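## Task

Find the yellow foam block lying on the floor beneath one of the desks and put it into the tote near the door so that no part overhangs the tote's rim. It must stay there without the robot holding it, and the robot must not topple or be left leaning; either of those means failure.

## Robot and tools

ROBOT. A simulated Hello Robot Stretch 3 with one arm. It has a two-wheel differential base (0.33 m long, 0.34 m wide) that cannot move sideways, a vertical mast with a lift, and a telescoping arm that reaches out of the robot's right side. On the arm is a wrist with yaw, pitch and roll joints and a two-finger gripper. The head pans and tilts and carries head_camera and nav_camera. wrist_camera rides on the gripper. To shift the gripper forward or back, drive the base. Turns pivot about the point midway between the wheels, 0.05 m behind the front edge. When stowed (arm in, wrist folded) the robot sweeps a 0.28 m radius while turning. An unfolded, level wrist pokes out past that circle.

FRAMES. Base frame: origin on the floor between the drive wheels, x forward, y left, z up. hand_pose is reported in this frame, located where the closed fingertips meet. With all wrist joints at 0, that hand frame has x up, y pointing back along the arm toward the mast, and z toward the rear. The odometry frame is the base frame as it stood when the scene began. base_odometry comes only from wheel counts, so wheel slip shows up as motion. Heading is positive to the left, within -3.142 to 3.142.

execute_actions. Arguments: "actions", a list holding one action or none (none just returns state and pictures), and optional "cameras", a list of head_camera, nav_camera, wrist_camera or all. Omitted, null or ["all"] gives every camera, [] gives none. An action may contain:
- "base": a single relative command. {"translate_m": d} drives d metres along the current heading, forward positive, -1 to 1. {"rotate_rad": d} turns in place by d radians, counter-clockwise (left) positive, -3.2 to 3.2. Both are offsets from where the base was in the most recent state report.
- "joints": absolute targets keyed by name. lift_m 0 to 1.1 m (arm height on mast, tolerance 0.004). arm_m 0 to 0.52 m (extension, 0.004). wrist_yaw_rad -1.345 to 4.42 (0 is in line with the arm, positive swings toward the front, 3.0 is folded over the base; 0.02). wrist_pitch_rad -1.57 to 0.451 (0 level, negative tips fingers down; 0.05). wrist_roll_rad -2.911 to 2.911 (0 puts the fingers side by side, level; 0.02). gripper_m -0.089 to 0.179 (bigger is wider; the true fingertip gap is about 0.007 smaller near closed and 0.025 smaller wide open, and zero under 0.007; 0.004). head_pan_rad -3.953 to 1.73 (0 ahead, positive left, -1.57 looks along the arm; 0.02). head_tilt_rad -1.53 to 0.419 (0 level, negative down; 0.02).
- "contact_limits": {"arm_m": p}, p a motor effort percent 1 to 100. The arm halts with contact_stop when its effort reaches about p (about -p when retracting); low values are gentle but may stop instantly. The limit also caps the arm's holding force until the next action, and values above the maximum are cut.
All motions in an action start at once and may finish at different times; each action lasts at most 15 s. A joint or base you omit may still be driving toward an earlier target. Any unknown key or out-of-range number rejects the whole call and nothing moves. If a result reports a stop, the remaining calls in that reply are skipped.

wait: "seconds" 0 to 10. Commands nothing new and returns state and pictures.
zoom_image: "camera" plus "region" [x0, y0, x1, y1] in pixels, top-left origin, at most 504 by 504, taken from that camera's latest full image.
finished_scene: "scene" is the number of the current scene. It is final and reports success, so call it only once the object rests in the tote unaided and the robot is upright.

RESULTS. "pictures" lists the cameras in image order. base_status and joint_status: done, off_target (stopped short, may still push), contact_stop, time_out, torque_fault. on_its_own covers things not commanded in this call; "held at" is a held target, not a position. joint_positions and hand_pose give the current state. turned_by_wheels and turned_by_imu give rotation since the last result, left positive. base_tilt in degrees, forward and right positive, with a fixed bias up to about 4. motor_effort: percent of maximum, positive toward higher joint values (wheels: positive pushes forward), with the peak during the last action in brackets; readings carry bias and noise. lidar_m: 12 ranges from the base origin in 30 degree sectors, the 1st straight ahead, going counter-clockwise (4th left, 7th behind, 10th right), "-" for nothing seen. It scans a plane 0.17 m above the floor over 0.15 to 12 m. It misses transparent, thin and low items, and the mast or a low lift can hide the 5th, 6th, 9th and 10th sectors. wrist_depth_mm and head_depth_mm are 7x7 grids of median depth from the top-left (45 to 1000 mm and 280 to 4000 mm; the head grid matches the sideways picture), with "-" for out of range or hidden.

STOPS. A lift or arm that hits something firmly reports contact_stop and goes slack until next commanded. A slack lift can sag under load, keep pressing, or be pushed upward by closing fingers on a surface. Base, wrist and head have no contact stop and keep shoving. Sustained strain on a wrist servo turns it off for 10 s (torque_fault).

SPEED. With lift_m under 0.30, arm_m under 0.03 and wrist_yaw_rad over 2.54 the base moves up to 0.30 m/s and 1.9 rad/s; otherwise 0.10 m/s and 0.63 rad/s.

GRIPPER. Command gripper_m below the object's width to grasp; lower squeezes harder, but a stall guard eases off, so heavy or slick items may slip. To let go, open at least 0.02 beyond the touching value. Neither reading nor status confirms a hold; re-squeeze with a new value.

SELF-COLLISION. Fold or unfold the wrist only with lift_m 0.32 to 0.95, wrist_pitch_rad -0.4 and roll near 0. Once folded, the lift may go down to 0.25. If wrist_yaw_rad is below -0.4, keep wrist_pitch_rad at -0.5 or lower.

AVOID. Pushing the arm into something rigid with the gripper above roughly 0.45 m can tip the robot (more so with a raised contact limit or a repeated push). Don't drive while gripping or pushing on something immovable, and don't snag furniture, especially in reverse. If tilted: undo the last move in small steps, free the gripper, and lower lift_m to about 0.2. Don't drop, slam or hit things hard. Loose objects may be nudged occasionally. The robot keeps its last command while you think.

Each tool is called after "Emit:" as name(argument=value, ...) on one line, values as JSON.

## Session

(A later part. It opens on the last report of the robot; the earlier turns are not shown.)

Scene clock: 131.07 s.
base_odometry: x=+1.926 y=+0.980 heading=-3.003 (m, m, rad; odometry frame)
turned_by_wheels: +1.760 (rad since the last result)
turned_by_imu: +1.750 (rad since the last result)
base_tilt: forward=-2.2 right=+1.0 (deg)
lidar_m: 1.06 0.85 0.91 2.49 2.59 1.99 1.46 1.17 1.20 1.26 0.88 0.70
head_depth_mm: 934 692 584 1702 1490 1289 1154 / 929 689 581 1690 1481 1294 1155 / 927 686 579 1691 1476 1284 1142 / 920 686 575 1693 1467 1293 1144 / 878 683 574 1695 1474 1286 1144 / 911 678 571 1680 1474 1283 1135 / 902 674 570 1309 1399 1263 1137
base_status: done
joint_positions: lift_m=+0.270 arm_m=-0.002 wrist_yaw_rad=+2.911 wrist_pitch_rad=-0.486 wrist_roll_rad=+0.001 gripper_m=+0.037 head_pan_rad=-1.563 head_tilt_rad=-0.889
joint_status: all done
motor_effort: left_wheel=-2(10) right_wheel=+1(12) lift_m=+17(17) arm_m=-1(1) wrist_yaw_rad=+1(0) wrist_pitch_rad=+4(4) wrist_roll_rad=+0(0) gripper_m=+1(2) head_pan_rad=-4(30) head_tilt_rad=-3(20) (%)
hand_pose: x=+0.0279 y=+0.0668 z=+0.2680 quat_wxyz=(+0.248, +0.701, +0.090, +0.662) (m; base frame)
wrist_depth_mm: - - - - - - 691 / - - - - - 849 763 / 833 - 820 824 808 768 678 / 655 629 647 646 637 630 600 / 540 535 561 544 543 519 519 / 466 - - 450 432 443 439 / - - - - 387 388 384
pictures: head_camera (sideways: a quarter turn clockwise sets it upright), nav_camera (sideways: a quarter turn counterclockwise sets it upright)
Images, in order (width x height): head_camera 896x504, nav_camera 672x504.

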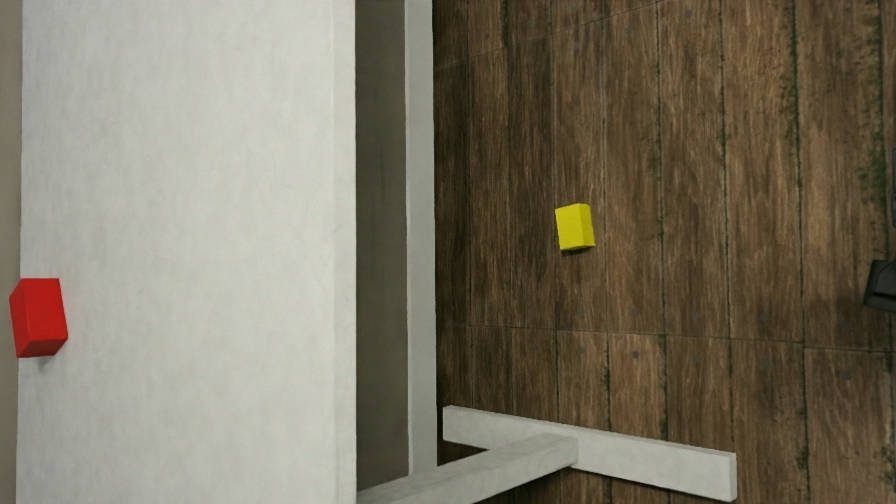

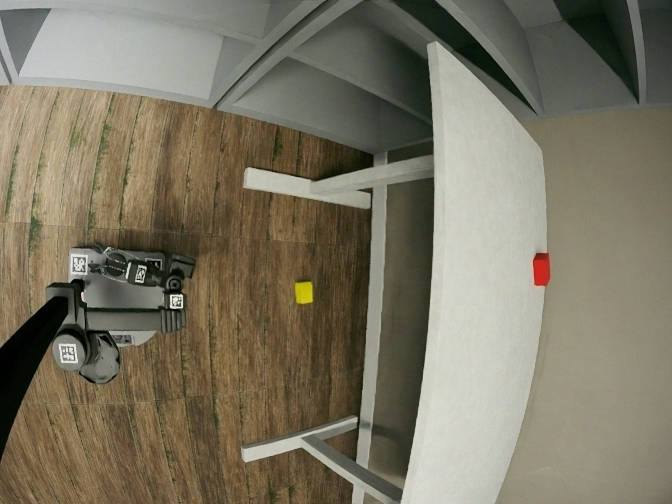

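Emit:
execute_actions(actions=[{"joints": {"lift_m": 0.36, "wrist_pitch_rad": -0.4, "wrist_roll_rad": 0.0}}], cameras=[])

Emit:
execute_actions(actions=[{"joints": {"wrist_yaw_rad": 0.0, "gripper_m": 0.17}}], cameras=["head_camera", "wrist_camera"])

Scene clock: 138.60 s.
base_odometry: x=+1.926 y=+0.980 heading=-3.004 (m, m, rad; odometry frame)
turned_by_wheels: +0.000 (rad since the last result)
turned_by_imu: +0.001 (rad since the last result)
base_tilt: forward=-2.2 right=+0.9 (deg)
lidar_m: 1.06 0.85 0.91 2.48 2.57 1.99 1.47 1.17 1.20 1.26 0.88 0.70
head_depth_mm: 935 692 583 1685 1492 1294 1153 / 930 689 581 1688 1482 1290 1146 / 928 687 579 1696 1480 1304 1159 / 920 685 577 1675 1462 1290 1169 / 880 680 576 1694 1473 1287 1156 / 906 675 574 1692 1478 1296 1144 / 906 676 570 1304 1401 1259 1137
base_status: not commanded
joint_positions: lift_m=+0.360 arm_m=-0.002 wrist_yaw_rad=+2.911 wrist_pitch_rad=-0.420 wrist_roll_rad=+0.001 gripper_m=+0.037 head_pan_rad=-1.563 head_tilt_rad=-0.889
joint_status: all done
motor_effort: left_wheel=-2(2) right_wheel=+2(2) lift_m=+24(25) arm_m=-1(1) wrist_yaw_rad=+0(0) wrist_pitch_rad=+7(8) wrist_roll_rad=+0(2) gripper_m=-1(1) head_pan_rad=-4(3) head_tilt_rad=-3(3) (%)
hand_pose: x=+0.0299 y=+0.0754 z=+0.3720 quat_wxyz=(+0.226, +0.704, +0.067, +0.670) (m; base frame)
wrist_depth_mm: - - - - - - 679 / - - - - - - 761 / - - - - - 850 851 / 888 - 867 882 860 818 721 / 710 709 732 704 724 693 641 / 594 589 - 586 562 581 577 / 510 524 - 513 497 497 500
pictures: none
No camera images: the call's "cameras" was empty. Leave "cameras" out to get every camera's image.

Scene clock: 141.07 s.
base_odometry: x=+1.926 y=+0.980 heading=-3.004 (m, m, rad; odometry frame)
turned_by_wheels: +0.000 (rad since the last result)
turned_by_imu: +0.001 (rad since the last result)
base_tilt: forward=-2.2 right=+0.9 (deg)
lidar_m: 1.06 0.85 0.91 2.48 2.58 1.99 1.46 1.17 1.20 1.26 0.88 0.70
head_depth_mm: 936 692 582 1694 1500 1296 1148 / 931 687 580 1705 1480 1302 1151 / 926 687 579 1690 1497 1297 1156 / 916 684 577 1705 1447 1288 1184 / 883 679 575 1682 1466 1285 1144 / 909 677 572 1671 1470 1284 1141 / 904 675 571 1294 1401 1259 1143
base_status: not commanded
joint_positions: lift_m=+0.360 arm_m=-0.002 wrist_yaw_rad=+0.003 wrist_pitch_rad=-0.420 wrist_roll_rad=+0.001 gripper_m=+0.170 head_pan_rad=-1.563 head_tilt_rad=-0.889
joint_status: all done
motor_effort: left_wheel=-2(2) right_wheel=+2(2) lift_m=+23(24) arm_m=-1(1) wrist_yaw_rad=-3(0) wrist_pitch_rad=+7(7) wrist_roll_rad=+0(0) gripper_m=-1(100) head_pan_rad=-4(3) head_tilt_rad=-3(3) (%)
hand_pose: x=-0.0208 y=-0.3670 z=+0.3720 quat_wxyz=(+0.692, +0.149, -0.691, -0.147) (m; base frame)
wrist_depth_mm: 895 586 934 930 939 913 904 / 983 630 - - - - - / - 737 - - - - - / 791 798 871 867 868 859 859 / 699 721 710 704 697 721 684 / 616 571 594 590 583 564 581 / 492 500 505 501 501 494 495
pictures: head_camera (sideways: a quarter turn clockwise sets it upright), wrist_camera
Images, in order (width x height): head_camera 896x504, wrist_camera 644x364.

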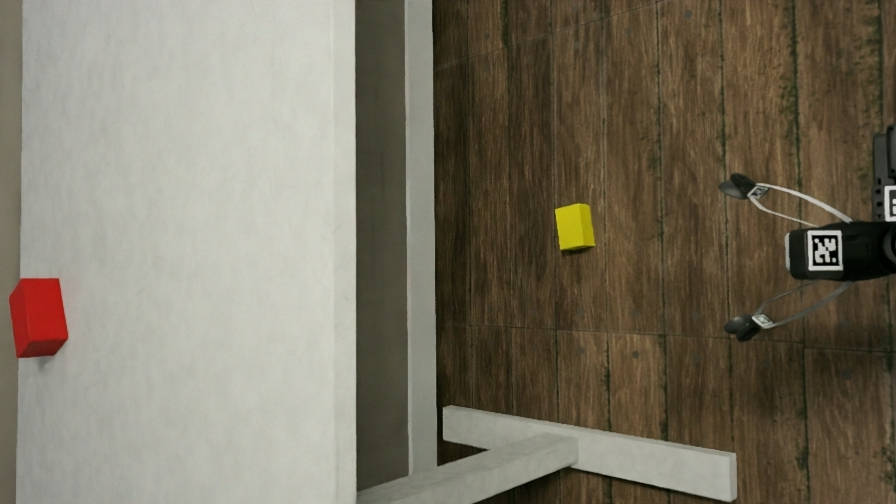

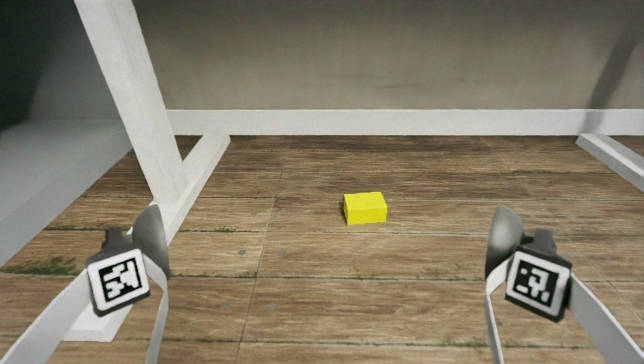

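Emit:
execute_actions(actions=[{"base": {"translate_m": -0.075}, "joints": {"lift_m": 0.12, "arm_m": 0.3, "wrist_pitch_rad": -0.5, "gripper_m": 0.179}}], cameras=["head_camera", "wrist_camera"])

Scene clock: 175.07 s.
base_odometry: x=+2.001 y=+0.990 heading=-3.004 (m, m, rad; odometry frame)
turned_by_wheels: +0.000 (rad since the last result)
turned_by_imu: +0.001 (rad since the last result)
base_tilt: forward=-2.2 right=+0.9 (deg)
lidar_m: 1.06 0.91 1.65 2.48 2.00 1.91 1.39 1.14 1.12 1.26 0.91 0.77
head_depth_mm: 930 693 582 1694 1489 1302 1148 / 928 691 580 1700 1484 1297 1156 / 929 687 579 1686 1484 1293 1146 / 918 684 577 1688 1445 1254 1147 / 907 680 575 1680 1462 1288 1138 / 879 677 572 1681 1462 1285 1146 / 898 673 569 1659 1414 1292 1139
base_status: done
joint_positions: lift_m=+0.120 arm_m=+0.300 wrist_yaw_rad=+0.002 wrist_pitch_rad=-0.510 wrist_roll_rad=+0.001 gripper_m=+0.179 head_pan_rad=-1.563 head_tilt_rad=-0.889
joint_status: all done
motor_effort: left_wheel=-2(4) right_wheel=+2(4) lift_m=+18(22) arm_m=+2(1) wrist_yaw_rad=-1(2) wrist_pitch_rad=+4(7) wrist_roll_rad=+0(0) gripper_m=+1(53) head_pan_rad=-3(4) head_tilt_rad=-4(3) (%)
hand_pose: x=-0.0212 y=-0.6565 z=+0.1127 quat_wxyz=(+0.684, +0.179, -0.684, -0.178) (m; base frame)
wrist_depth_mm: 659 662 661 658 653 642 646 / 593 608 640 634 633 623 611 / 462 482 474 472 466 466 463 / 387 380 378 326 373 371 372 / 316 328 316 315 312 312 309 / 279 264 270 268 266 262 265 / 231 237 236 235 234 233 230
pictures: head_camera (sideways: a quarter turn clockwise sets it upright), wrist_camera
Images, in order (width x height): head_camera 896x504, wrist_camera 644x364.

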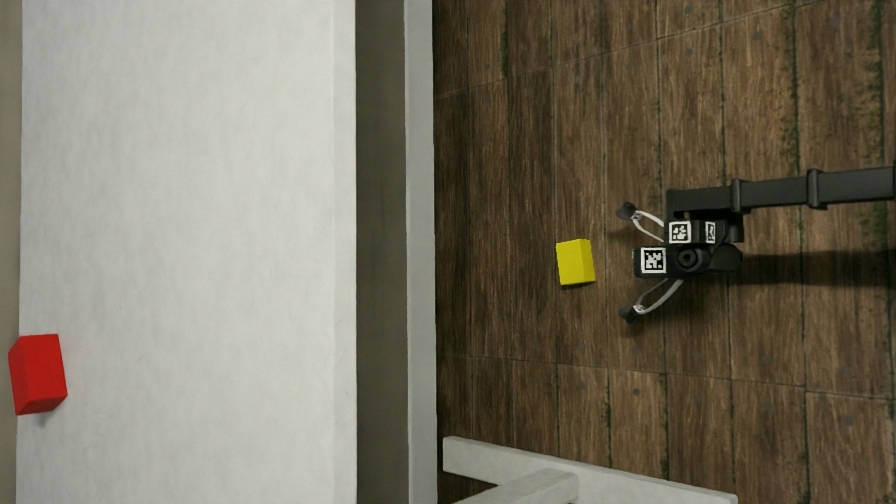

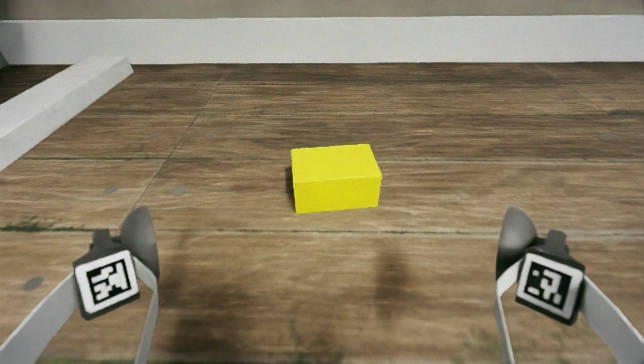

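Emit:
execute_actions(actions=[{"joints": {"lift_m": 0.04, "arm_m": 0.44}}], cameras=["head_camera", "wrist_camera"])

Scene clock: 186.67 s.
base_odometry: x=+2.001 y=+0.990 heading=-3.004 (m, m, rad; odometry frame)
turned_by_wheels: +0.000 (rad since the last result)
turned_by_imu: +0.002 (rad since the last result)
base_tilt: forward=-2.2 right=+1.0 (deg)
lidar_m: 1.06 0.91 1.66 2.48 2.00 1.91 1.39 1.14 1.12 1.26 0.91 0.77
head_depth_mm: 933 692 583 1699 1483 1304 1160 / 933 689 579 1712 1481 1300 1142 / 924 687 577 1684 1482 1300 1152 / 922 681 577 1684 1505 1273 1148 / 905 680 574 1688 1480 1286 1147 / 873 676 572 1673 1459 1284 1135 / 903 673 553 1668 1422 1274 1142
base_status: not commanded
joint_positions: lift_m=+0.040 arm_m=+0.440 wrist_yaw_rad=+0.002 wrist_pitch_rad=-0.510 wrist_roll_rad=+0.001 gripper_m=+0.179 head_pan_rad=-1.563 head_tilt_rad=-0.889
joint_status: all done
motor_effort: left_wheel=-2(1) right_wheel=+2(2) lift_m=+17(17) arm_m=+2(4) wrist_yaw_rad=-1(1) wrist_pitch_rad=+4(4) wrist_roll_rad=+0(0) gripper_m=+0(0) head_pan_rad=-3(3) head_tilt_rad=-3(3) (%)
hand_pose: x=-0.0212 y=-0.7965 z=+0.0327 quat_wxyz=(+0.684, +0.179, -0.684, -0.178) (m; base frame)
wrist_depth_mm: 519 531 528 523 515 516 502 / 428 429 423 421 416 412 409 / 322 319 316 313 312 308 307 / 255 254 252 180 230 247 247 / 212 217 202 155 160 207 204 / 186 175 179 170 173 175 176 / 154 157 156 156 156 155 152
pictures: head_camera (sideways: a quarter turn clockwise sets it upright), wrist_camera
Images, in order (width x height): head_camera 896x504, wrist_camera 644x364.

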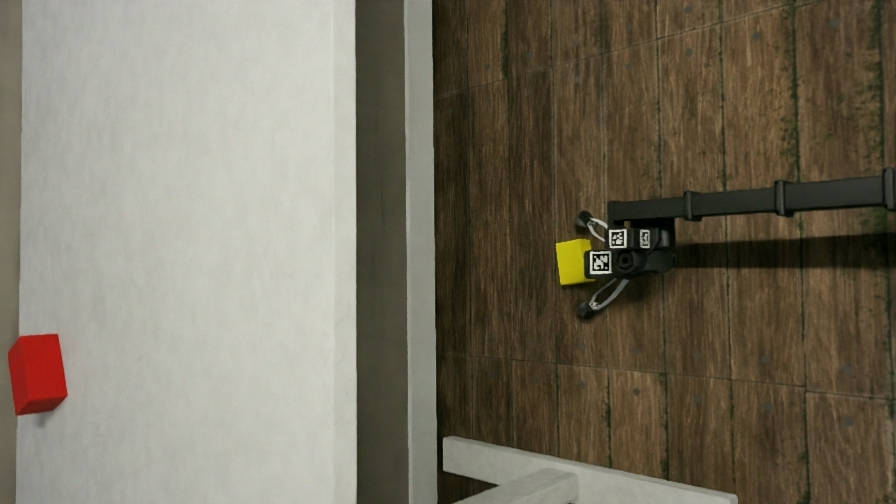

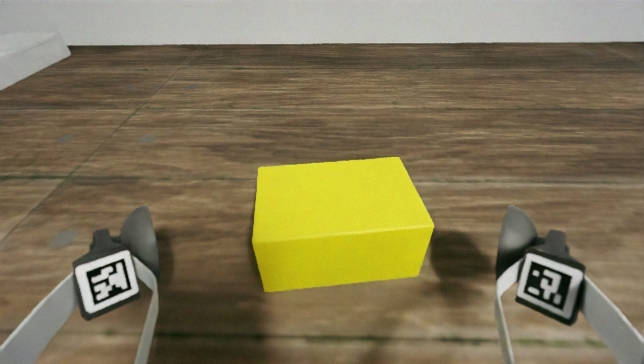

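Emit:
execute_actions(actions=[{"joints": {"arm_m": 0.47}}], cameras=["wrist_camera"])

Emit:
execute_actions(actions=[{"joints": {"gripper_m": 0.05}}], cameras=["head_camera", "wrist_camera"])

Scene clock: 191.33 s.
base_odometry: x=+2.001 y=+0.990 heading=-3.004 (m, m, rad; odometry frame)
turned_by_wheels: +0.000 (rad since the last result)
turned_by_imu: +0.001 (rad since the last result)
base_tilt: forward=-2.2 right=+1.0 (deg)
lidar_m: 1.06 0.91 1.66 2.48 1.99 1.92 1.39 1.14 1.11 1.26 0.91 0.77
head_depth_mm: 932 692 582 1699 1488 1298 1149 / 930 688 579 1689 1487 1294 1152 / 930 684 577 1699 1487 1292 1148 / 918 686 576 1685 1529 1280 1147 / 905 682 575 1683 1475 1284 1141 / 876 678 571 1681 1457 1276 1138 / 906 676 553 1679 1407 1271 1136
base_status: not commanded
joint_positions: lift_m=+0.040 arm_m=+0.470 wrist_yaw_rad=+0.002 wrist_pitch_rad=-0.510 wrist_roll_rad=+0.001 gripper_m=+0.179 head_pan_rad=-1.563 head_tilt_rad=-0.889
joint_status: all done
motor_effort: left_wheel=-2(2) right_wheel=+2(2) lift_m=+18(17) arm_m=+2(3) wrist_yaw_rad=+0(1) wrist_pitch_rad=+4(4) wrist_roll_rad=+0(0) gripper_m=+0(0) head_pan_rad=-3(4) head_tilt_rad=-3(3) (%)
hand_pose: x=-0.0212 y=-0.8265 z=+0.0327 quat_wxyz=(+0.684, +0.179, -0.684, -0.178) (m; base frame)
wrist_depth_mm: 500 502 502 494 492 486 486 / 428 427 427 418 413 412 407 / 321 319 317 314 312 309 306 / 255 253 253 249 249 246 246 / 211 217 202 149 154 207 205 / 187 175 170 131 135 174 176 / 153 157 152 148 151 155 152
pictures: wrist_camera
Images, in order (width x height): wrist_camera 644x364.

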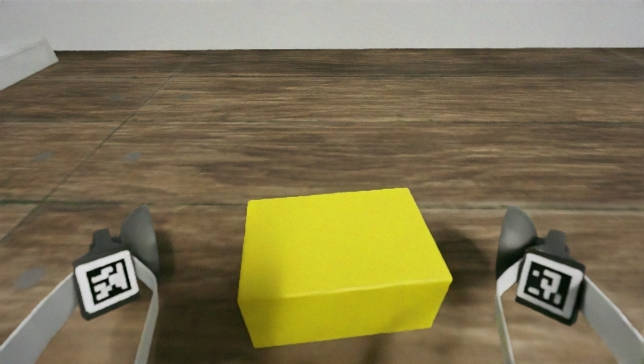

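Scene clock: 193.10 s.
base_odometry: x=+2.001 y=+0.990 heading=-3.004 (m, m, rad; odometry frame)
turned_by_wheels: +0.000 (rad since the last result)
turned_by_imu: +0.000 (rad since the last result)
base_tilt: forward=-2.2 right=+1.0 (deg)
lidar_m: 1.06 0.91 1.65 2.49 2.00 1.91 1.39 1.14 1.12 1.26 0.91 0.77
head_depth_mm: 934 691 583 1715 1482 1303 1160 / 929 689 581 1711 1484 1292 1148 / 931 686 578 1701 1475 1298 1144 / 922 683 576 1684 1502 1282 1147 / 906 680 576 1675 1472 1295 1147 / 880 677 573 1690 1471 1282 1140 / 902 671 554 1676 1410 1283 1141
base_status: not commanded
joint_positions: lift_m=+0.040 arm_m=+0.470 wrist_yaw_rad=-0.001 wrist_pitch_rad=-0.510 wrist_roll_rad=+0.001 gripper_m=+0.051 head_pan_rad=-1.563 head_tilt_rad=-0.889
joint_status: all done
motor_effort: left_wheel=-2(2) right_wheel=+3(4) lift_m=+17(17) arm_m=+2(2) wrist_yaw_rad=+1(1) wrist_pitch_rad=+4(4) wrist_roll_rad=+0(0) gripper_m=-28(100) head_pan_rad=-4(3) head_tilt_rad=-3(3) (%)
hand_pose: x=-0.0218 y=-0.8266 z=+0.0328 quat_wxyz=(+0.684, +0.178, -0.684, -0.179) (m; base frame)
wrist_depth_mm: 495 498 497 495 493 490 483 / 429 429 424 421 416 413 409 / 323 318 316 316 313 309 307 / 254 254 253 250 250 248 246 / 212 211 149 149 149 207 206 / 181 181 130 132 135 177 176 / 158 157 150 149 154 155 154
pictures: head_camera (sideways: a quarter turn clockwise sets it upright), wrist_camera
Images, in order (width x height): head_camera 896x504, wrist_camera 644x364.

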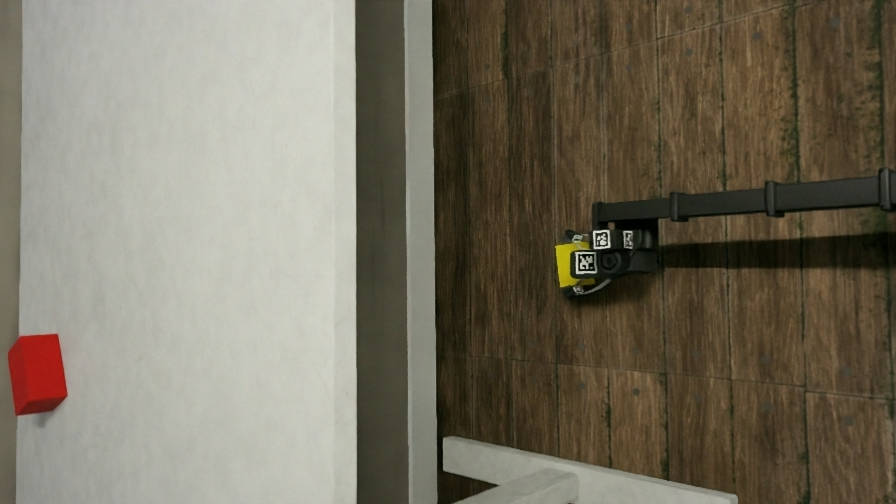

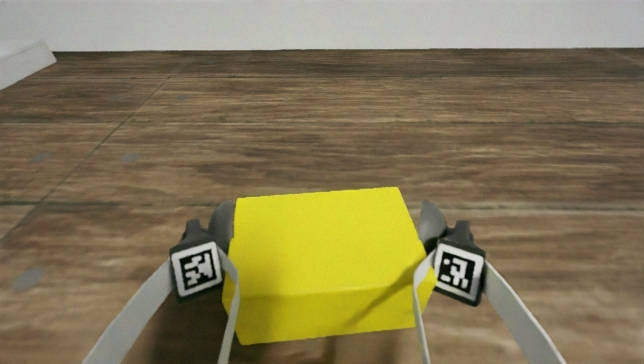

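Emit:
execute_actions(actions=[{"joints": {"lift_m": 0.36, "arm_m": 0.0, "wrist_pitch_rad": -0.4}}], cameras=["wrist_camera"])

Emit:
execute_actions(actions=[{"joints": {"wrist_yaw_rad": 2.6, "head_pan_rad": -0.6, "head_tilt_rad": -1.3}}], cameras=["head_camera", "wrist_camera"])

Scene clock: 206.90 s.
base_odometry: x=+2.001 y=+0.990 heading=-3.004 (m, m, rad; odometry frame)
turned_by_wheels: +0.000 (rad since the last result)
turned_by_imu: +0.002 (rad since the last result)
base_tilt: forward=-2.2 right=+1.0 (deg)
lidar_m: 1.06 0.91 1.65 2.49 1.99 1.91 1.39 1.14 1.11 1.26 0.91 0.77
head_depth_mm: 940 690 582 1700 1493 1287 1152 / 927 688 582 1706 1489 1293 1149 / 930 686 579 1692 1490 1296 1165 / 923 684 576 1676 1477 1298 1183 / 893 680 574 1681 1462 1285 1137 / 889 678 571 1675 1464 1285 1148 / 902 676 571 1680 1416 1279 1144
base_status: not commanded
joint_positions: lift_m=+0.360 arm_m=+0.000 wrist_yaw_rad=-0.001 wrist_pitch_rad=-0.422 wrist_roll_rad=+0.001 gripper_m=+0.058 head_pan_rad=-1.563 head_tilt_rad=-0.889
joint_status: all done
on_its_own: gripper_m is held at +0.057, not at your +0.050, by its stall guard, which is not easing now
motor_effort: left_wheel=-2(2) right_wheel=+3(3) lift_m=+25(29) arm_m=-3(2) wrist_yaw_rad=+1(1) wrist_pitch_rad=+8(9) wrist_roll_rad=+0(0) gripper_m=-23(22) head_pan_rad=-3(4) head_tilt_rad=-3(3) (%)
hand_pose: x=-0.0218 y=-0.3691 z=+0.3715 quat_wxyz=(+0.691, +0.148, -0.691, -0.149) (m; base frame)
wrist_depth_mm: 535 940 936 931 943 913 913 / 963 - - - - 995 997 / - 955 - - - - - / 833 795 887 875 866 861 835 / 711 680 149 149 149 705 688 / 568 594 131 132 136 581 578 / 492 503 484 471 487 497 494
pictures: wrist_camera
Images, in order (width x height): wrist_camera 644x364.

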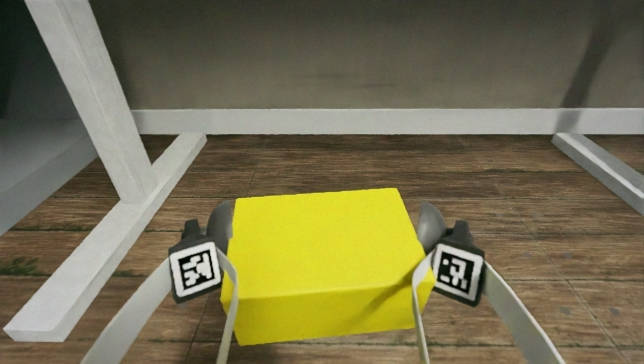

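Scene clock: 209.20 s.
base_odometry: x=+2.001 y=+0.990 heading=-3.004 (m, m, rad; odometry frame)
turned_by_wheels: +0.000 (rad since the last result)
turned_by_imu: +0.001 (rad since the last result)
base_tilt: forward=-2.2 right=+1.0 (deg)
lidar_m: 1.06 0.91 1.66 2.48 1.99 1.91 1.39 1.14 1.11 1.26 0.91 0.77
head_depth_mm: 1488 1257 1447 1360 1282 1201 1127 / 1589 1529 1429 1352 1272 - 1109 / 1577 1507 1449 1344 1279 - - / 1016 1463 1427 1337 1264 - - / 977 1451 1406 1345 1261 839 - / 871 1069 1359 1329 1251 1176 1114 / 900 1280 1334 1321 1248 1177 1110
base_status: not commanded
joint_positions: lift_m=+0.360 arm_m=+0.000 wrist_yaw_rad=+2.597 wrist_pitch_rad=-0.422 wrist_roll_rad=+0.001 gripper_m=+0.058 head_pan_rad=-0.607 head_tilt_rad=-1.284
joint_status: all done
on_its_own: gripper_m is held at +0.057, not at your +0.050, by its stall guard, which is not easing now
motor_effort: left_wheel=-2(2) right_wheel=+3(2) lift_m=+24(25) arm_m=-2(2) wrist_yaw_rad=+3(3) wrist_pitch_rad=+8(8) wrist_roll_rad=+0(0) gripper_m=-22(23) head_pan_rad=+2(38) head_tilt_rad=-5(22) (%)
hand_pose: x=+0.0948 y=+0.0462 z=+0.3715 quat_wxyz=(+0.329, +0.706, -0.043, +0.626) (m; base frame)
wrist_depth_mm: - - - - 870 946 869 / - - - - 957 - 907 / - - - - - 962 906 / 888 876 880 880 863 784 716 / 723 706 149 149 149 696 629 / - 591 130 132 136 579 571 / - 506 475 476 488 496 491
pictures: head_camera (sideways: a quarter turn clockwise sets it upright), wrist_camera
Images, in order (width x height): head_camera 896x504, wrist_camera 644x364.

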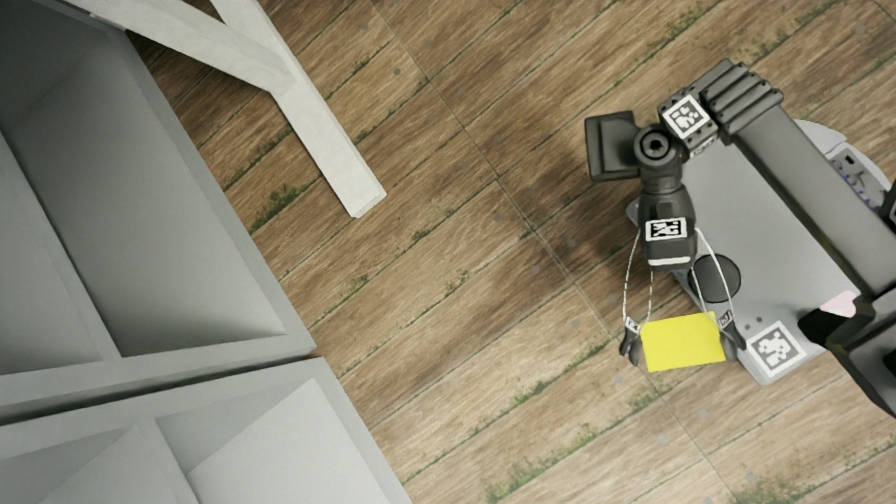

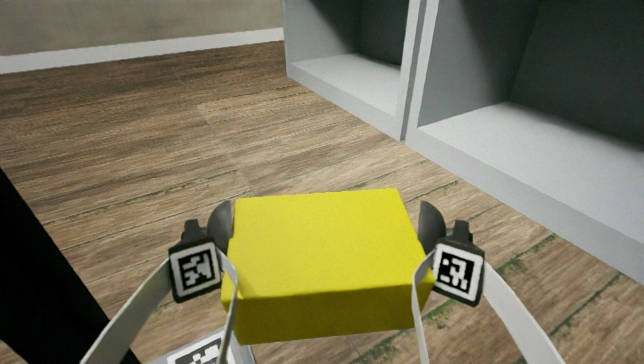

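Emit:
execute_actions(actions=[{"base": {"rotate_rad": 1.32}, "joints": {"lift_m": 0.28, "head_pan_rad": 0.0, "head_tilt_rad": -0.6}}], cameras=[])

Emit:
execute_actions(actions=[{"base": {"translate_m": 1.0}}], cameras=[])

Emit:
execute_actions(actions=[{"base": {"translate_m": 0.93}}], cameras=["nav_camera", "wrist_camera"])

Scene clock: 237.97 s.
base_odometry: x=+2.001 y=+0.990 heading=-1.684 (m, m, rad; odometry frame)
turned_by_wheels: +1.320 (rad since the last result)
turned_by_imu: +1.317 (rad since the last result)
base_tilt: forward=-2.2 right=+1.0 (deg)
lidar_m: 1.66 2.49 1.97 1.39 1.85 1.11 1.26 0.91 1.35 0.77 1.12 0.91
head_depth_mm: 1453 1520 1780 1468 1722 1454 1305 / 1410 1514 1726 1675 1787 1535 1303 / 2295 2484 2681 2180 1890 1527 1281 / 2222 2434 2714 2458 1889 1525 1296 / 2165 2356 2595 2449 1873 1525 1295 / 2091 2264 2511 2463 1888 1529 1280 / 2046 2247 2469 2484 1874 1532 1283
base_status: done
joint_positions: lift_m=+0.280 arm_m=+0.000 wrist_yaw_rad=+2.597 wrist_pitch_rad=-0.422 wrist_roll_rad=+0.001 gripper_m=+0.058 head_pan_rad=-0.007 head_tilt_rad=-0.606
joint_status: all done
on_its_own: gripper_m is held at +0.057, not at your +0.050, by its stall guard, which is not easing now
motor_effort: left_wheel=-2(6) right_wheel=+2(10) lift_m=+17(22) arm_m=-2(2) wrist_yaw_rad=+2(2) wrist_pitch_rad=+8(8) wrist_roll_rad=+0(0) gripper_m=-23(23) head_pan_rad=+2(29) head_tilt_rad=+2(25) (%)
hand_pose: x=+0.0947 y=+0.0463 z=+0.2920 quat_wxyz=(+0.329, +0.706, -0.043, +0.626) (m; base frame)
wrist_depth_mm: - - - - - - - / - - - - - - - / 978 985 984 967 971 933 941 / 740 749 727 727 726 724 715 / 607 594 149 149 149 584 573 / - 508 128 132 136 482 478 / - - 145 398 406 417 413
pictures: none
No camera images: the call's "cameras" was empty. Leave "cameras" out to get every camera's image.

Scene clock: 243.07 s.
base_odometry: x=+1.888 y=-0.004 heading=-1.684 (m, m, rad; odometry frame)
turned_by_wheels: +0.000 (rad since the last result)
turned_by_imu: +0.006 (rad since the last result)
base_tilt: forward=-2.2 right=+0.9 (deg)
lidar_m: 1.53 1.53 1.77 1.71 1.81 2.04 2.08 1.32 0.55 0.61 0.92 0.71
head_depth_mm: 1494 1641 1848 2050 858 903 1116 / 1435 1585 1785 1988 1887 1541 1256 / 1391 1540 1686 1904 1880 1522 1289 / 1364 1490 1629 1827 1895 1535 1291 / 1321 1429 1585 1764 1873 1534 1291 / 1274 1392 1528 1695 1816 1525 1279 / 1250 1354 1470 1631 1769 1532 1289
base_status: done
joint_positions: lift_m=+0.280 arm_m=+0.000 wrist_yaw_rad=+2.597 wrist_pitch_rad=-0.422 wrist_roll_rad=+0.001 gripper_m=+0.058 head_pan_rad=-0.007 head_tilt_rad=-0.605
joint_status: not commanded
on_its_own: gripper_m is held at +0.057, not at your +0.050, by its stall guard, which is not easing now
motor_effort: left_wheel=-1(6) right_wheel=+2(8) lift_m=+17(17) arm_m=-2(2) wrist_yaw_rad=+2(1) wrist_pitch_rad=+8(8) wrist_roll_rad=+0(0) gripper_m=-22(24) head_pan_rad=+3(2) head_tilt_rad=+2(2) (%)
hand_pose: x=+0.0946 y=+0.0463 z=+0.2920 quat_wxyz=(+0.329, +0.706, -0.043, +0.626) (m; base frame)
wrist_depth_mm: - - - - - - - / - - - - - - - / 993 971 979 963 958 952 940 / 742 739 727 738 725 722 725 / 605 589 149 149 149 579 576 / - 509 128 132 136 481 484 / - - 142 397 405 417 414
pictures: none
No camera images: the call's "cameras" was empty. Leave "cameras" out to get every camera's image.

Scene clock: 247.93 s.
base_odometry: x=+1.783 y=-0.928 heading=-1.684 (m, m, rad; odometry frame)
turned_by_wheels: +0.000 (rad since the last result)
turned_by_imu: +0.006 (rad since the last result)
base_tilt: forward=-2.2 right=+0.9 (deg)
lidar_m: 0.63 0.63 0.74 1.30 2.33 2.50 2.93 1.22 0.40 0.66 1.25 0.73
head_depth_mm: 590 649 724 818 940 1107 1259 / 569 626 696 782 896 1046 1217 / 554 606 672 755 852 988 1180 / 539 586 646 723 817 939 1099 / 523 569 626 694 785 898 1045 / 506 553 605 671 753 857 988 / 494 536 587 648 722 816 938
base_status: done
joint_positions: lift_m=+0.280 arm_m=+0.000 wrist_yaw_rad=+2.598 wrist_pitch_rad=-0.422 wrist_roll_rad=+0.001 gripper_m=+0.058 head_pan_rad=-0.007 head_tilt_rad=-0.605
joint_status: not commanded
on_its_own: gripper_m is held at +0.057, not at your +0.050, by its stall guard, which is not easing now
motor_effort: left_wheel=-2(4) right_wheel=+2(11) lift_m=+17(17) arm_m=-2(2) wrist_yaw_rad=+2(1) wrist_pitch_rad=+8(8) wrist_roll_rad=+0(0) gripper_m=-24(24) head_pan_rad=+2(2) head_tilt_rad=+1(2) (%)
hand_pose: x=+0.0946 y=+0.0463 z=+0.2920 quat_wxyz=(+0.329, +0.706, -0.043, +0.626) (m; base frame)
wrist_depth_mm: - - - 835 634 527 442 / - - - 890 688 555 467 / - 978 985 908 722 590 489 / 737 747 731 731 720 621 515 / 605 592 149 149 150 580 533 / - 510 128 132 136 482 484 / - - 143 396 407 416 412
pictures: nav_camera (sideways: a quarter turn counterclockwise sets it upright), wrist_camera
Images, in order (width x height): nav_camera 672x504, wrist_camera 644x364.

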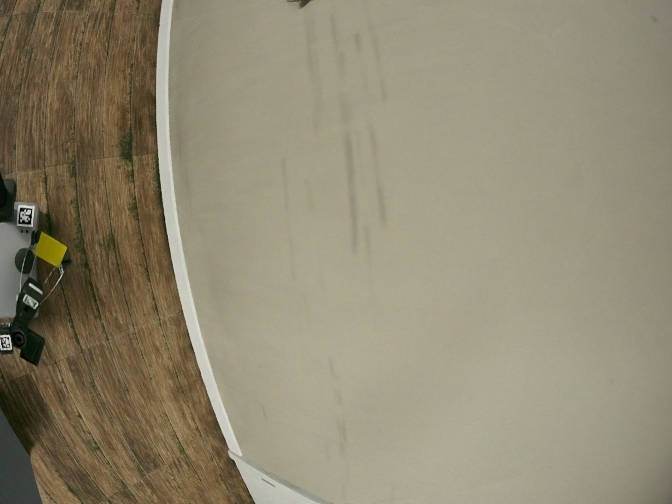

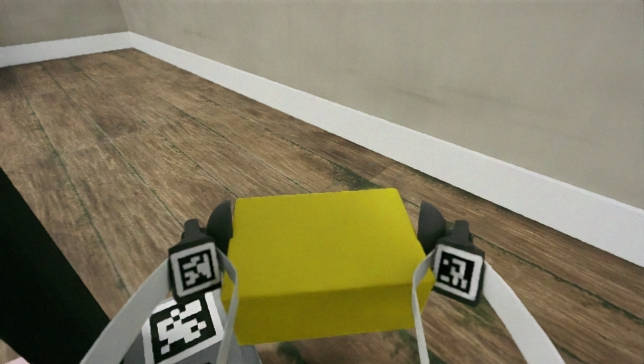

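Emit:
execute_actions(actions=[{"base": {"rotate_rad": -1.197}}], cameras=["nav_camera"])

Emit:
execute_actions(actions=[{"base": {"translate_m": 1.0}}], cameras=["head_camera", "nav_camera"])

Scene clock: 253.97 s.
base_odometry: x=+1.783 y=-0.928 heading=-2.881 (m, m, rad; odometry frame)
turned_by_wheels: -1.197 (rad since the last result)
turned_by_imu: -1.190 (rad since the last result)
base_tilt: forward=-2.2 right=+0.9 (deg)
lidar_m: 1.62 0.80 0.64 0.64 0.69 1.05 1.94 2.51 2.95 1.22 0.40 0.53
head_depth_mm: 2016 2202 2424 2491 1907 1532 1260 / 2038 2243 2445 2462 1900 1538 1300 / 2079 2253 2464 2484 1900 1536 1288 / 2086 2245 2503 2384 1895 1536 1294 / 2075 2257 2506 2491 1891 1531 1294 / 2033 2171 2132 2204 1877 1526 1283 / 1512 1538 1573 1607 1639 1532 1289
base_status: done
joint_positions: lift_m=+0.280 arm_m=+0.000 wrist_yaw_rad=+2.598 wrist_pitch_rad=-0.422 wrist_roll_rad=+0.001 gripper_m=+0.058 head_pan_rad=-0.007 head_tilt_rad=-0.605
joint_status: not commanded
on_its_own: gripper_m is held at +0.057, not at your +0.050, by its stall guard, which is not easing now
motor_effort: left_wheel=+1(6) right_wheel=-2(8) lift_m=+17(17) arm_m=-2(2) wrist_yaw_rad=+3(2) wrist_pitch_rad=+8(8) wrist_roll_rad=+0(0) gripper_m=-23(24) head_pan_rad=+2(3) head_tilt_rad=+2(2) (%)
hand_pose: x=+0.0946 y=+0.0463 z=+0.2920 quat_wxyz=(+0.329, +0.706, -0.043, +0.626) (m; base frame)
wrist_depth_mm: 514 555 616 690 764 878 - / 550 606 673 749 847 965 - / 587 652 725 809 899 948 938 / 626 687 729 726 715 719 714 / 615 587 149 149 149 575 585 / - 506 128 131 136 478 482 / - - 143 395 409 415 417
pictures: nav_camera (sideways: a quarter turn counterclockwise sets it upright)
Images, in order (width x height): nav_camera 672x504.

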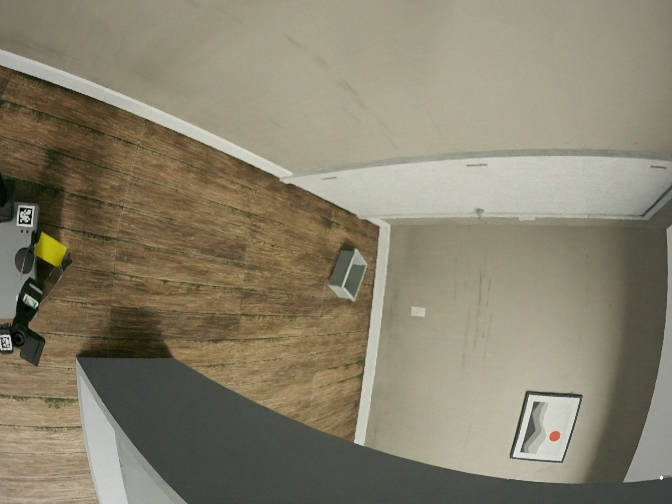

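Scene clock: 259.07 s.
base_odometry: x=+0.817 y=-1.186 heading=-2.881 (m, m, rad; odometry frame)
turned_by_wheels: +0.000 (rad since the last result)
turned_by_imu: +0.006 (rad since the last result)
base_tilt: forward=-2.2 right=+0.9 (deg)
lidar_m: 1.31 0.61 0.51 0.50 0.55 0.83 2.93 0.57 0.54 2.39 1.80 1.44
head_depth_mm: 1180 1282 1419 1581 1755 1532 1292 / 1190 1301 1428 1575 1764 1530 1292 / 1195 1304 1434 1601 1779 1527 1260 / 1208 1320 1455 1631 1765 1458 1278 / 1216 1328 1470 1648 1800 1520 1288 / 1222 1346 1481 1623 1747 1532 1281 / 1209 1246 1273 1235 1294 1324 1264
base_status: done
joint_positions: lift_m=+0.280 arm_m=+0.000 wrist_yaw_rad=+2.598 wrist_pitch_rad=-0.422 wrist_roll_rad=+0.001 gripper_m=+0.058 head_pan_rad=-0.007 head_tilt_rad=-0.605
joint_status: not commanded
on_its_own: gripper_m is held at +0.057, not at your +0.050, by its stall guard, which is not easing now
motor_effort: left_wheel=+0(6) right_wheel=-1(6) lift_m=+18(17) arm_m=-2(2) wrist_yaw_rad=+3(1) wrist_pitch_rad=+8(8) wrist_roll_rad=+0(0) gripper_m=-23(24) head_pan_rad=+2(3) head_tilt_rad=+1(2) (%)
hand_pose: x=+0.0946 y=+0.0463 z=+0.2920 quat_wxyz=(+0.329, +0.706, -0.043, +0.626) (m; base frame)
wrist_depth_mm: 417 449 498 529 593 680 788 / 445 484 536 585 669 767 913 / 482 525 583 645 736 852 943 / 522 573 628 679 725 713 719 / 555 582 149 149 149 582 575 / - 512 128 132 135 485 483 / - - 143 397 405 415 414
pictures: head_camera (sideways: a quarter turn clockwise sets it upright), nav_camera (sideways: a quarter turn counterclockwise sets it upright)
Images, in order (width x height): head_camera 896x504, nav_camera 672x504.

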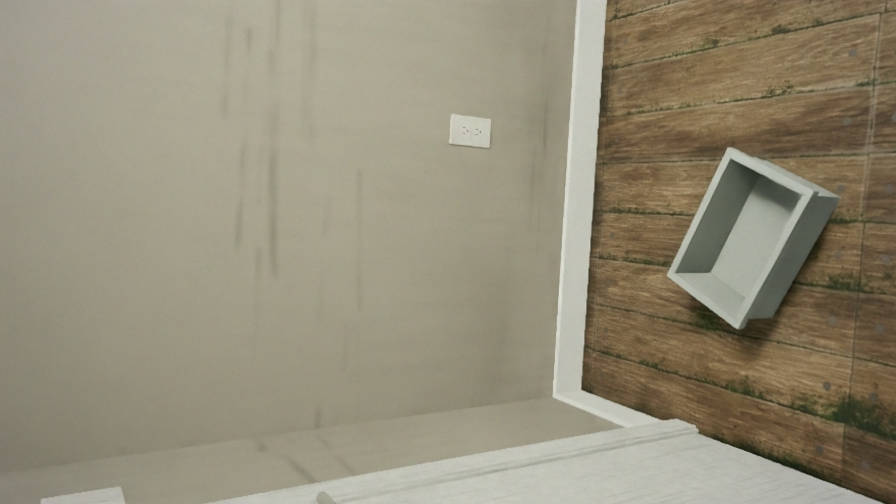

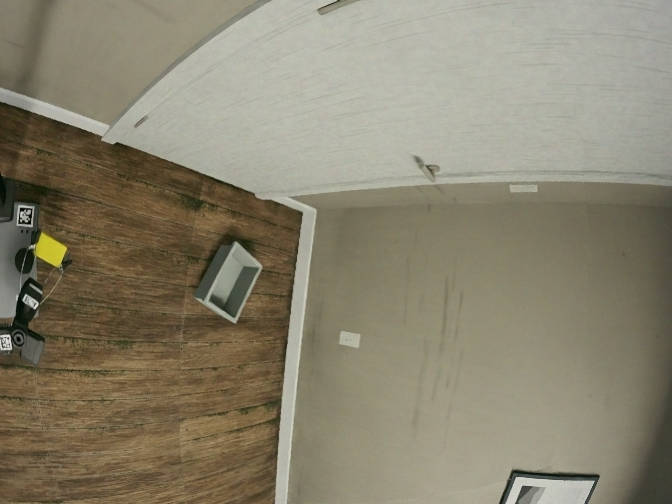

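Emit:
execute_actions(actions=[{"base": {"translate_m": 0.33}}], cameras=[])

Emit:
execute_actions(actions=[{"base": {"rotate_rad": 1.571}, "joints": {"head_pan_rad": -1.57, "head_tilt_rad": -1.0}}], cameras=["head_camera"])

Emit:
execute_actions(actions=[{"joints": {"lift_m": 0.36}}], cameras=[])

Emit:
execute_actions(actions=[{"joints": {"wrist_yaw_rad": 0.0}}], cameras=["head_camera", "wrist_camera"])

Scene clock: 281.97 s.
base_odometry: x=+0.498 y=-1.271 heading=-2.881 (m, m, rad; odometry frame)
turned_by_wheels: +0.000 (rad since the last result)
turned_by_imu: +0.003 (rad since the last result)
base_tilt: forward=-2.2 right=+0.9 (deg)
lidar_m: 1.10 0.55 0.45 0.43 0.50 0.76 3.24 0.80 1.03 2.87 1.39 1.11
head_depth_mm: 904 983 1080 1208 1359 1492 1292 / 914 987 1094 1219 1371 1489 1283 / 916 999 1102 1221 1398 1500 1286 / 921 1017 1117 1248 1406 1511 1291 / 932 1018 1124 1256 1418 1526 1299 / 936 1027 1136 1278 1439 1495 1292 / 950 1033 1112 1181 1224 1231 1204
base_status: done
joint_positions: lift_m=+0.280 arm_m=+0.000 wrist_yaw_rad=+2.598 wrist_pitch_rad=-0.422 wrist_roll_rad=+0.001 gripper_m=+0.058 head_pan_rad=-0.007 head_tilt_rad=-0.605
joint_status: not commanded
on_its_own: gripper_m is held at +0.057, not at your +0.050, by its stall guard, which is not easing now
motor_effort: left_wheel=+0(5) right_wheel=-1(7) lift_m=+17(17) arm_m=-2(2) wrist_yaw_rad=+2(2) wrist_pitch_rad=+8(8) wrist_roll_rad=+0(0) gripper_m=-23(23) head_pan_rad=+2(3) head_tilt_rad=+2(2) (%)
hand_pose: x=+0.0946 y=+0.0463 z=+0.2920 quat_wxyz=(+0.329, +0.706, -0.043, +0.626) (m; base frame)
wrist_depth_mm: 366 402 439 487 546 619 748 / 399 422 473 533 605 694 836 / 437 462 519 589 689 806 861 / 477 504 568 624 714 713 708 / 517 549 149 149 149 577 474 / - 508 128 132 136 486 451 / - - 142 398 408 418 404
pictures: none
No camera images: the call's "cameras" was empty. Leave "cameras" out to get every camera's image.

Scene clock: 284.13 s.
base_odometry: x=+0.498 y=-1.271 heading=-1.310 (m, m, rad; odometry frame)
turned_by_wheels: +1.571 (rad since the last result)
turned_by_imu: +1.563 (rad since the last result)
base_tilt: forward=-2.2 right=+1.0 (deg)
lidar_m: 0.43 0.50 0.75 3.25 0.86 1.01 2.95 1.40 1.12 1.10 0.56 0.45
head_depth_mm: 997 1156 1378 1577 1403 1251 1135 / 1004 1165 1395 1572 1409 1257 1133 / 1013 1185 1416 1577 1351 1230 - / 1024 1192 1432 1591 1373 1241 - / 1031 1207 1455 1595 1366 1242 1119 / 1042 1220 1471 1552 1391 1240 1113 / 1035 1156 1225 1233 1293 1217 1114
base_status: done
joint_positions: lift_m=+0.280 arm_m=+0.000 wrist_yaw_rad=+2.598 wrist_pitch_rad=-0.422 wrist_roll_rad=+0.001 gripper_m=+0.058 head_pan_rad=-1.563 head_tilt_rad=-0.988
joint_status: all done
on_its_own: gripper_m is held at +0.057, not at your +0.050, by its stall guard, which is not easing now
motor_effort: left_wheel=-2(8) right_wheel=+2(12) lift_m=+18(17) arm_m=-2(3) wrist_yaw_rad=+1(2) wrist_pitch_rad=+8(8) wrist_roll_rad=+0(0) gripper_m=-24(24) head_pan_rad=-4(34) head_tilt_rad=-4(22) (%)
hand_pose: x=+0.0946 y=+0.0463 z=+0.2920 quat_wxyz=(+0.329, +0.706, -0.043, +0.626) (m; base frame)
wrist_depth_mm: - - - - 609 437 340 / - - - - 647 454 349 / - 967 980 942 684 477 339 / 748 734 734 720 662 502 348 / 603 584 149 149 149 489 363 / - 506 128 132 136 454 383 / - - 142 397 407 417 394
pictures: head_camera (sideways: a quarter turn clockwise sets it upright)
Images, in order (width x height): head_camera 896x504.

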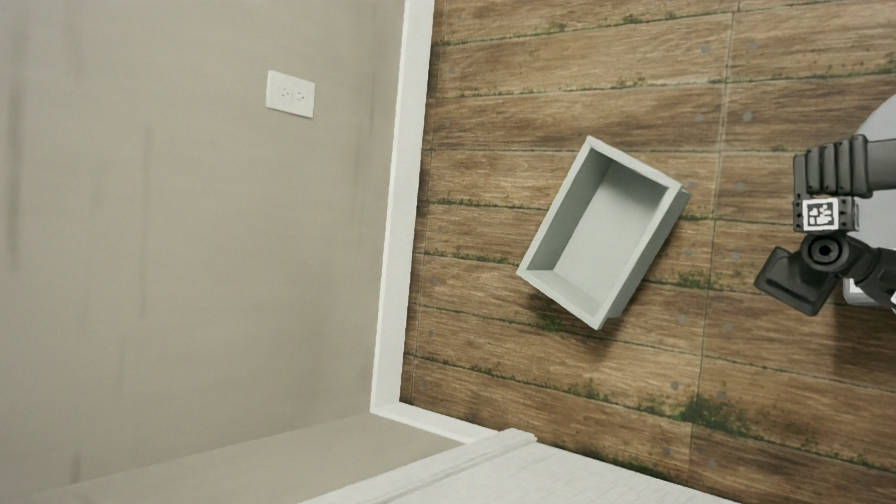

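Scene clock: 285.70 s.
base_odometry: x=+0.498 y=-1.271 heading=-1.310 (m, m, rad; odometry frame)
turned_by_wheels: +0.000 (rad since the last result)
turned_by_imu: +0.000 (rad since the last result)
base_tilt: forward=-2.2 right=+1.0 (deg)
lidar_m: 0.43 0.50 0.75 3.25 0.86 1.01 2.94 1.40 1.12 1.10 0.56 0.45
head_depth_mm: 996 1157 1371 1575 1411 1241 1132 / 1001 1171 1397 1562 1411 1247 1144 / 1011 1175 1424 1586 1352 1228 - / 1028 1200 1427 1585 1370 1246 - / 1032 1199 1451 1582 1373 1240 1124 / 1046 1223 1473 1557 1391 1238 1119 / 1031 1162 1225 1225 1287 1228 1118
base_status: not commanded
joint_positions: lift_m=+0.360 arm_m=+0.000 wrist_yaw_rad=+2.598 wrist_pitch_rad=-0.422 wrist_roll_rad=+0.001 gripper_m=+0.058 head_pan_rad=-1.563 head_tilt_rad=-0.988
joint_status: all done
on_its_own: gripper_m is held at +0.057, not at your +0.050, by its stall guard, which is not easing now
motor_effort: left_wheel=-1(2) right_wheel=+2(2) lift_m=+25(27) arm_m=-2(2) wrist_yaw_rad=+2(2) wrist_pitch_rad=+8(8) wrist_roll_rad=+0(0) gripper_m=-23(24) head_pan_rad=-4(4) head_tilt_rad=-4(3) (%)
hand_pose: x=+0.0946 y=+0.0463 z=+0.3716 quat_wxyz=(+0.329, +0.706, -0.043, +0.626) (m; base frame)
wrist_depth_mm: - - - - 609 439 340 / - - - - 643 452 350 / - - - - 682 474 336 / 882 885 868 862 676 499 347 / 725 711 149 149 149 507 364 / - 598 130 132 136 468 385 / - 509 479 472 488 486 396
pictures: none
No camera images: the call's "cameras" was empty. Leave "cameras" out to get every camera's image.

Scene clock: 288.00 s.
base_odometry: x=+0.498 y=-1.271 heading=-1.310 (m, m, rad; odometry frame)
turned_by_wheels: +0.000 (rad since the last result)
turned_by_imu: +0.001 (rad since the last result)
base_tilt: forward=-2.2 right=+0.9 (deg)
lidar_m: 0.43 0.50 0.75 3.23 0.87 1.02 2.96 1.40 1.12 1.10 0.56 0.44
head_depth_mm: 998 1153 1368 1572 1411 1245 1126 / 1001 1169 1389 1577 1407 1253 1148 / 1014 1175 1406 1590 1352 1229 - / 1023 1195 1429 1587 1361 915 - / 1030 1202 1456 1583 1369 1237 1115 / 1045 1219 1473 1544 1387 1232 1122 / 1034 1158 1227 1232 1292 1215 1108
base_status: not commanded
joint_positions: lift_m=+0.360 arm_m=+0.000 wrist_yaw_rad=+0.003 wrist_pitch_rad=-0.422 wrist_roll_rad=+0.001 gripper_m=+0.058 head_pan_rad=-1.563 head_tilt_rad=-0.988
joint_status: all done
on_its_own: gripper_m is held at +0.057, not at your +0.050, by its stall guard, which is not easing now
motor_effort: left_wheel=-2(2) right_wheel=+2(2) lift_m=+25(25) arm_m=-2(2) wrist_yaw_rad=-3(2) wrist_pitch_rad=+8(8) wrist_roll_rad=+0(0) gripper_m=-24(24) head_pan_rad=-3(4) head_tilt_rad=-4(4) (%)
hand_pose: x=-0.0208 y=-0.3691 z=+0.3716 quat_wxyz=(+0.692, +0.149, -0.691, -0.147) (m; base frame)
wrist_depth_mm: 420 602 815 797 758 727 704 / 427 574 886 869 836 798 762 / 433 583 968 952 902 869 835 / 436 604 879 865 859 865 858 / 442 625 149 149 149 689 697 / 453 561 131 132 136 587 575 / 451 508 481 396 378 499 495
pictures: head_camera (sideways: a quarter turn clockwise sets it upright), wrist_camera
Images, in order (width x height): head_camera 896x504, wrist_camera 644x364.

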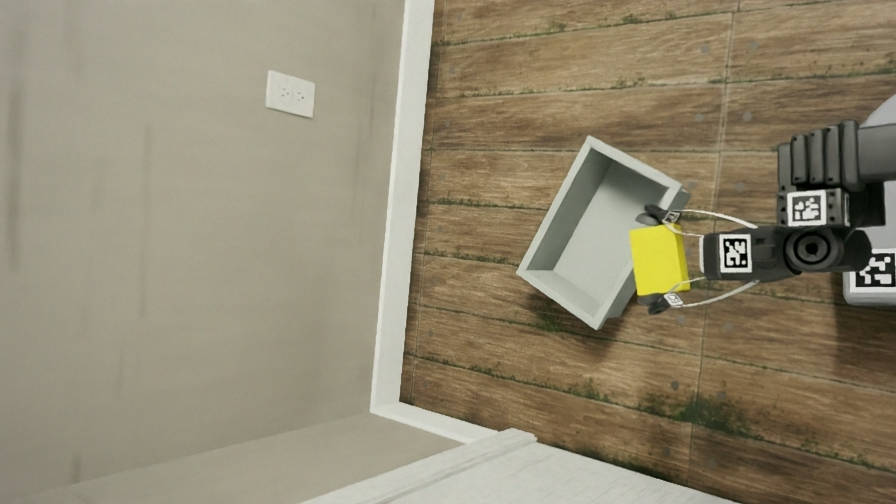

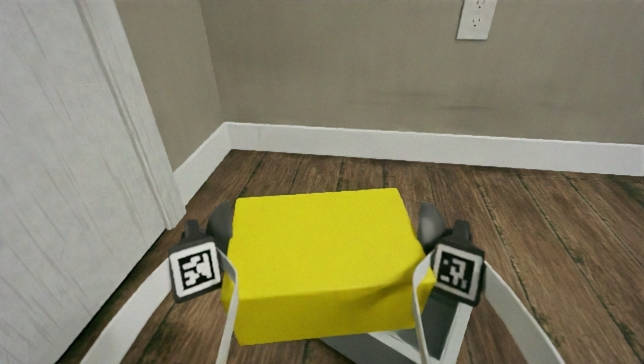

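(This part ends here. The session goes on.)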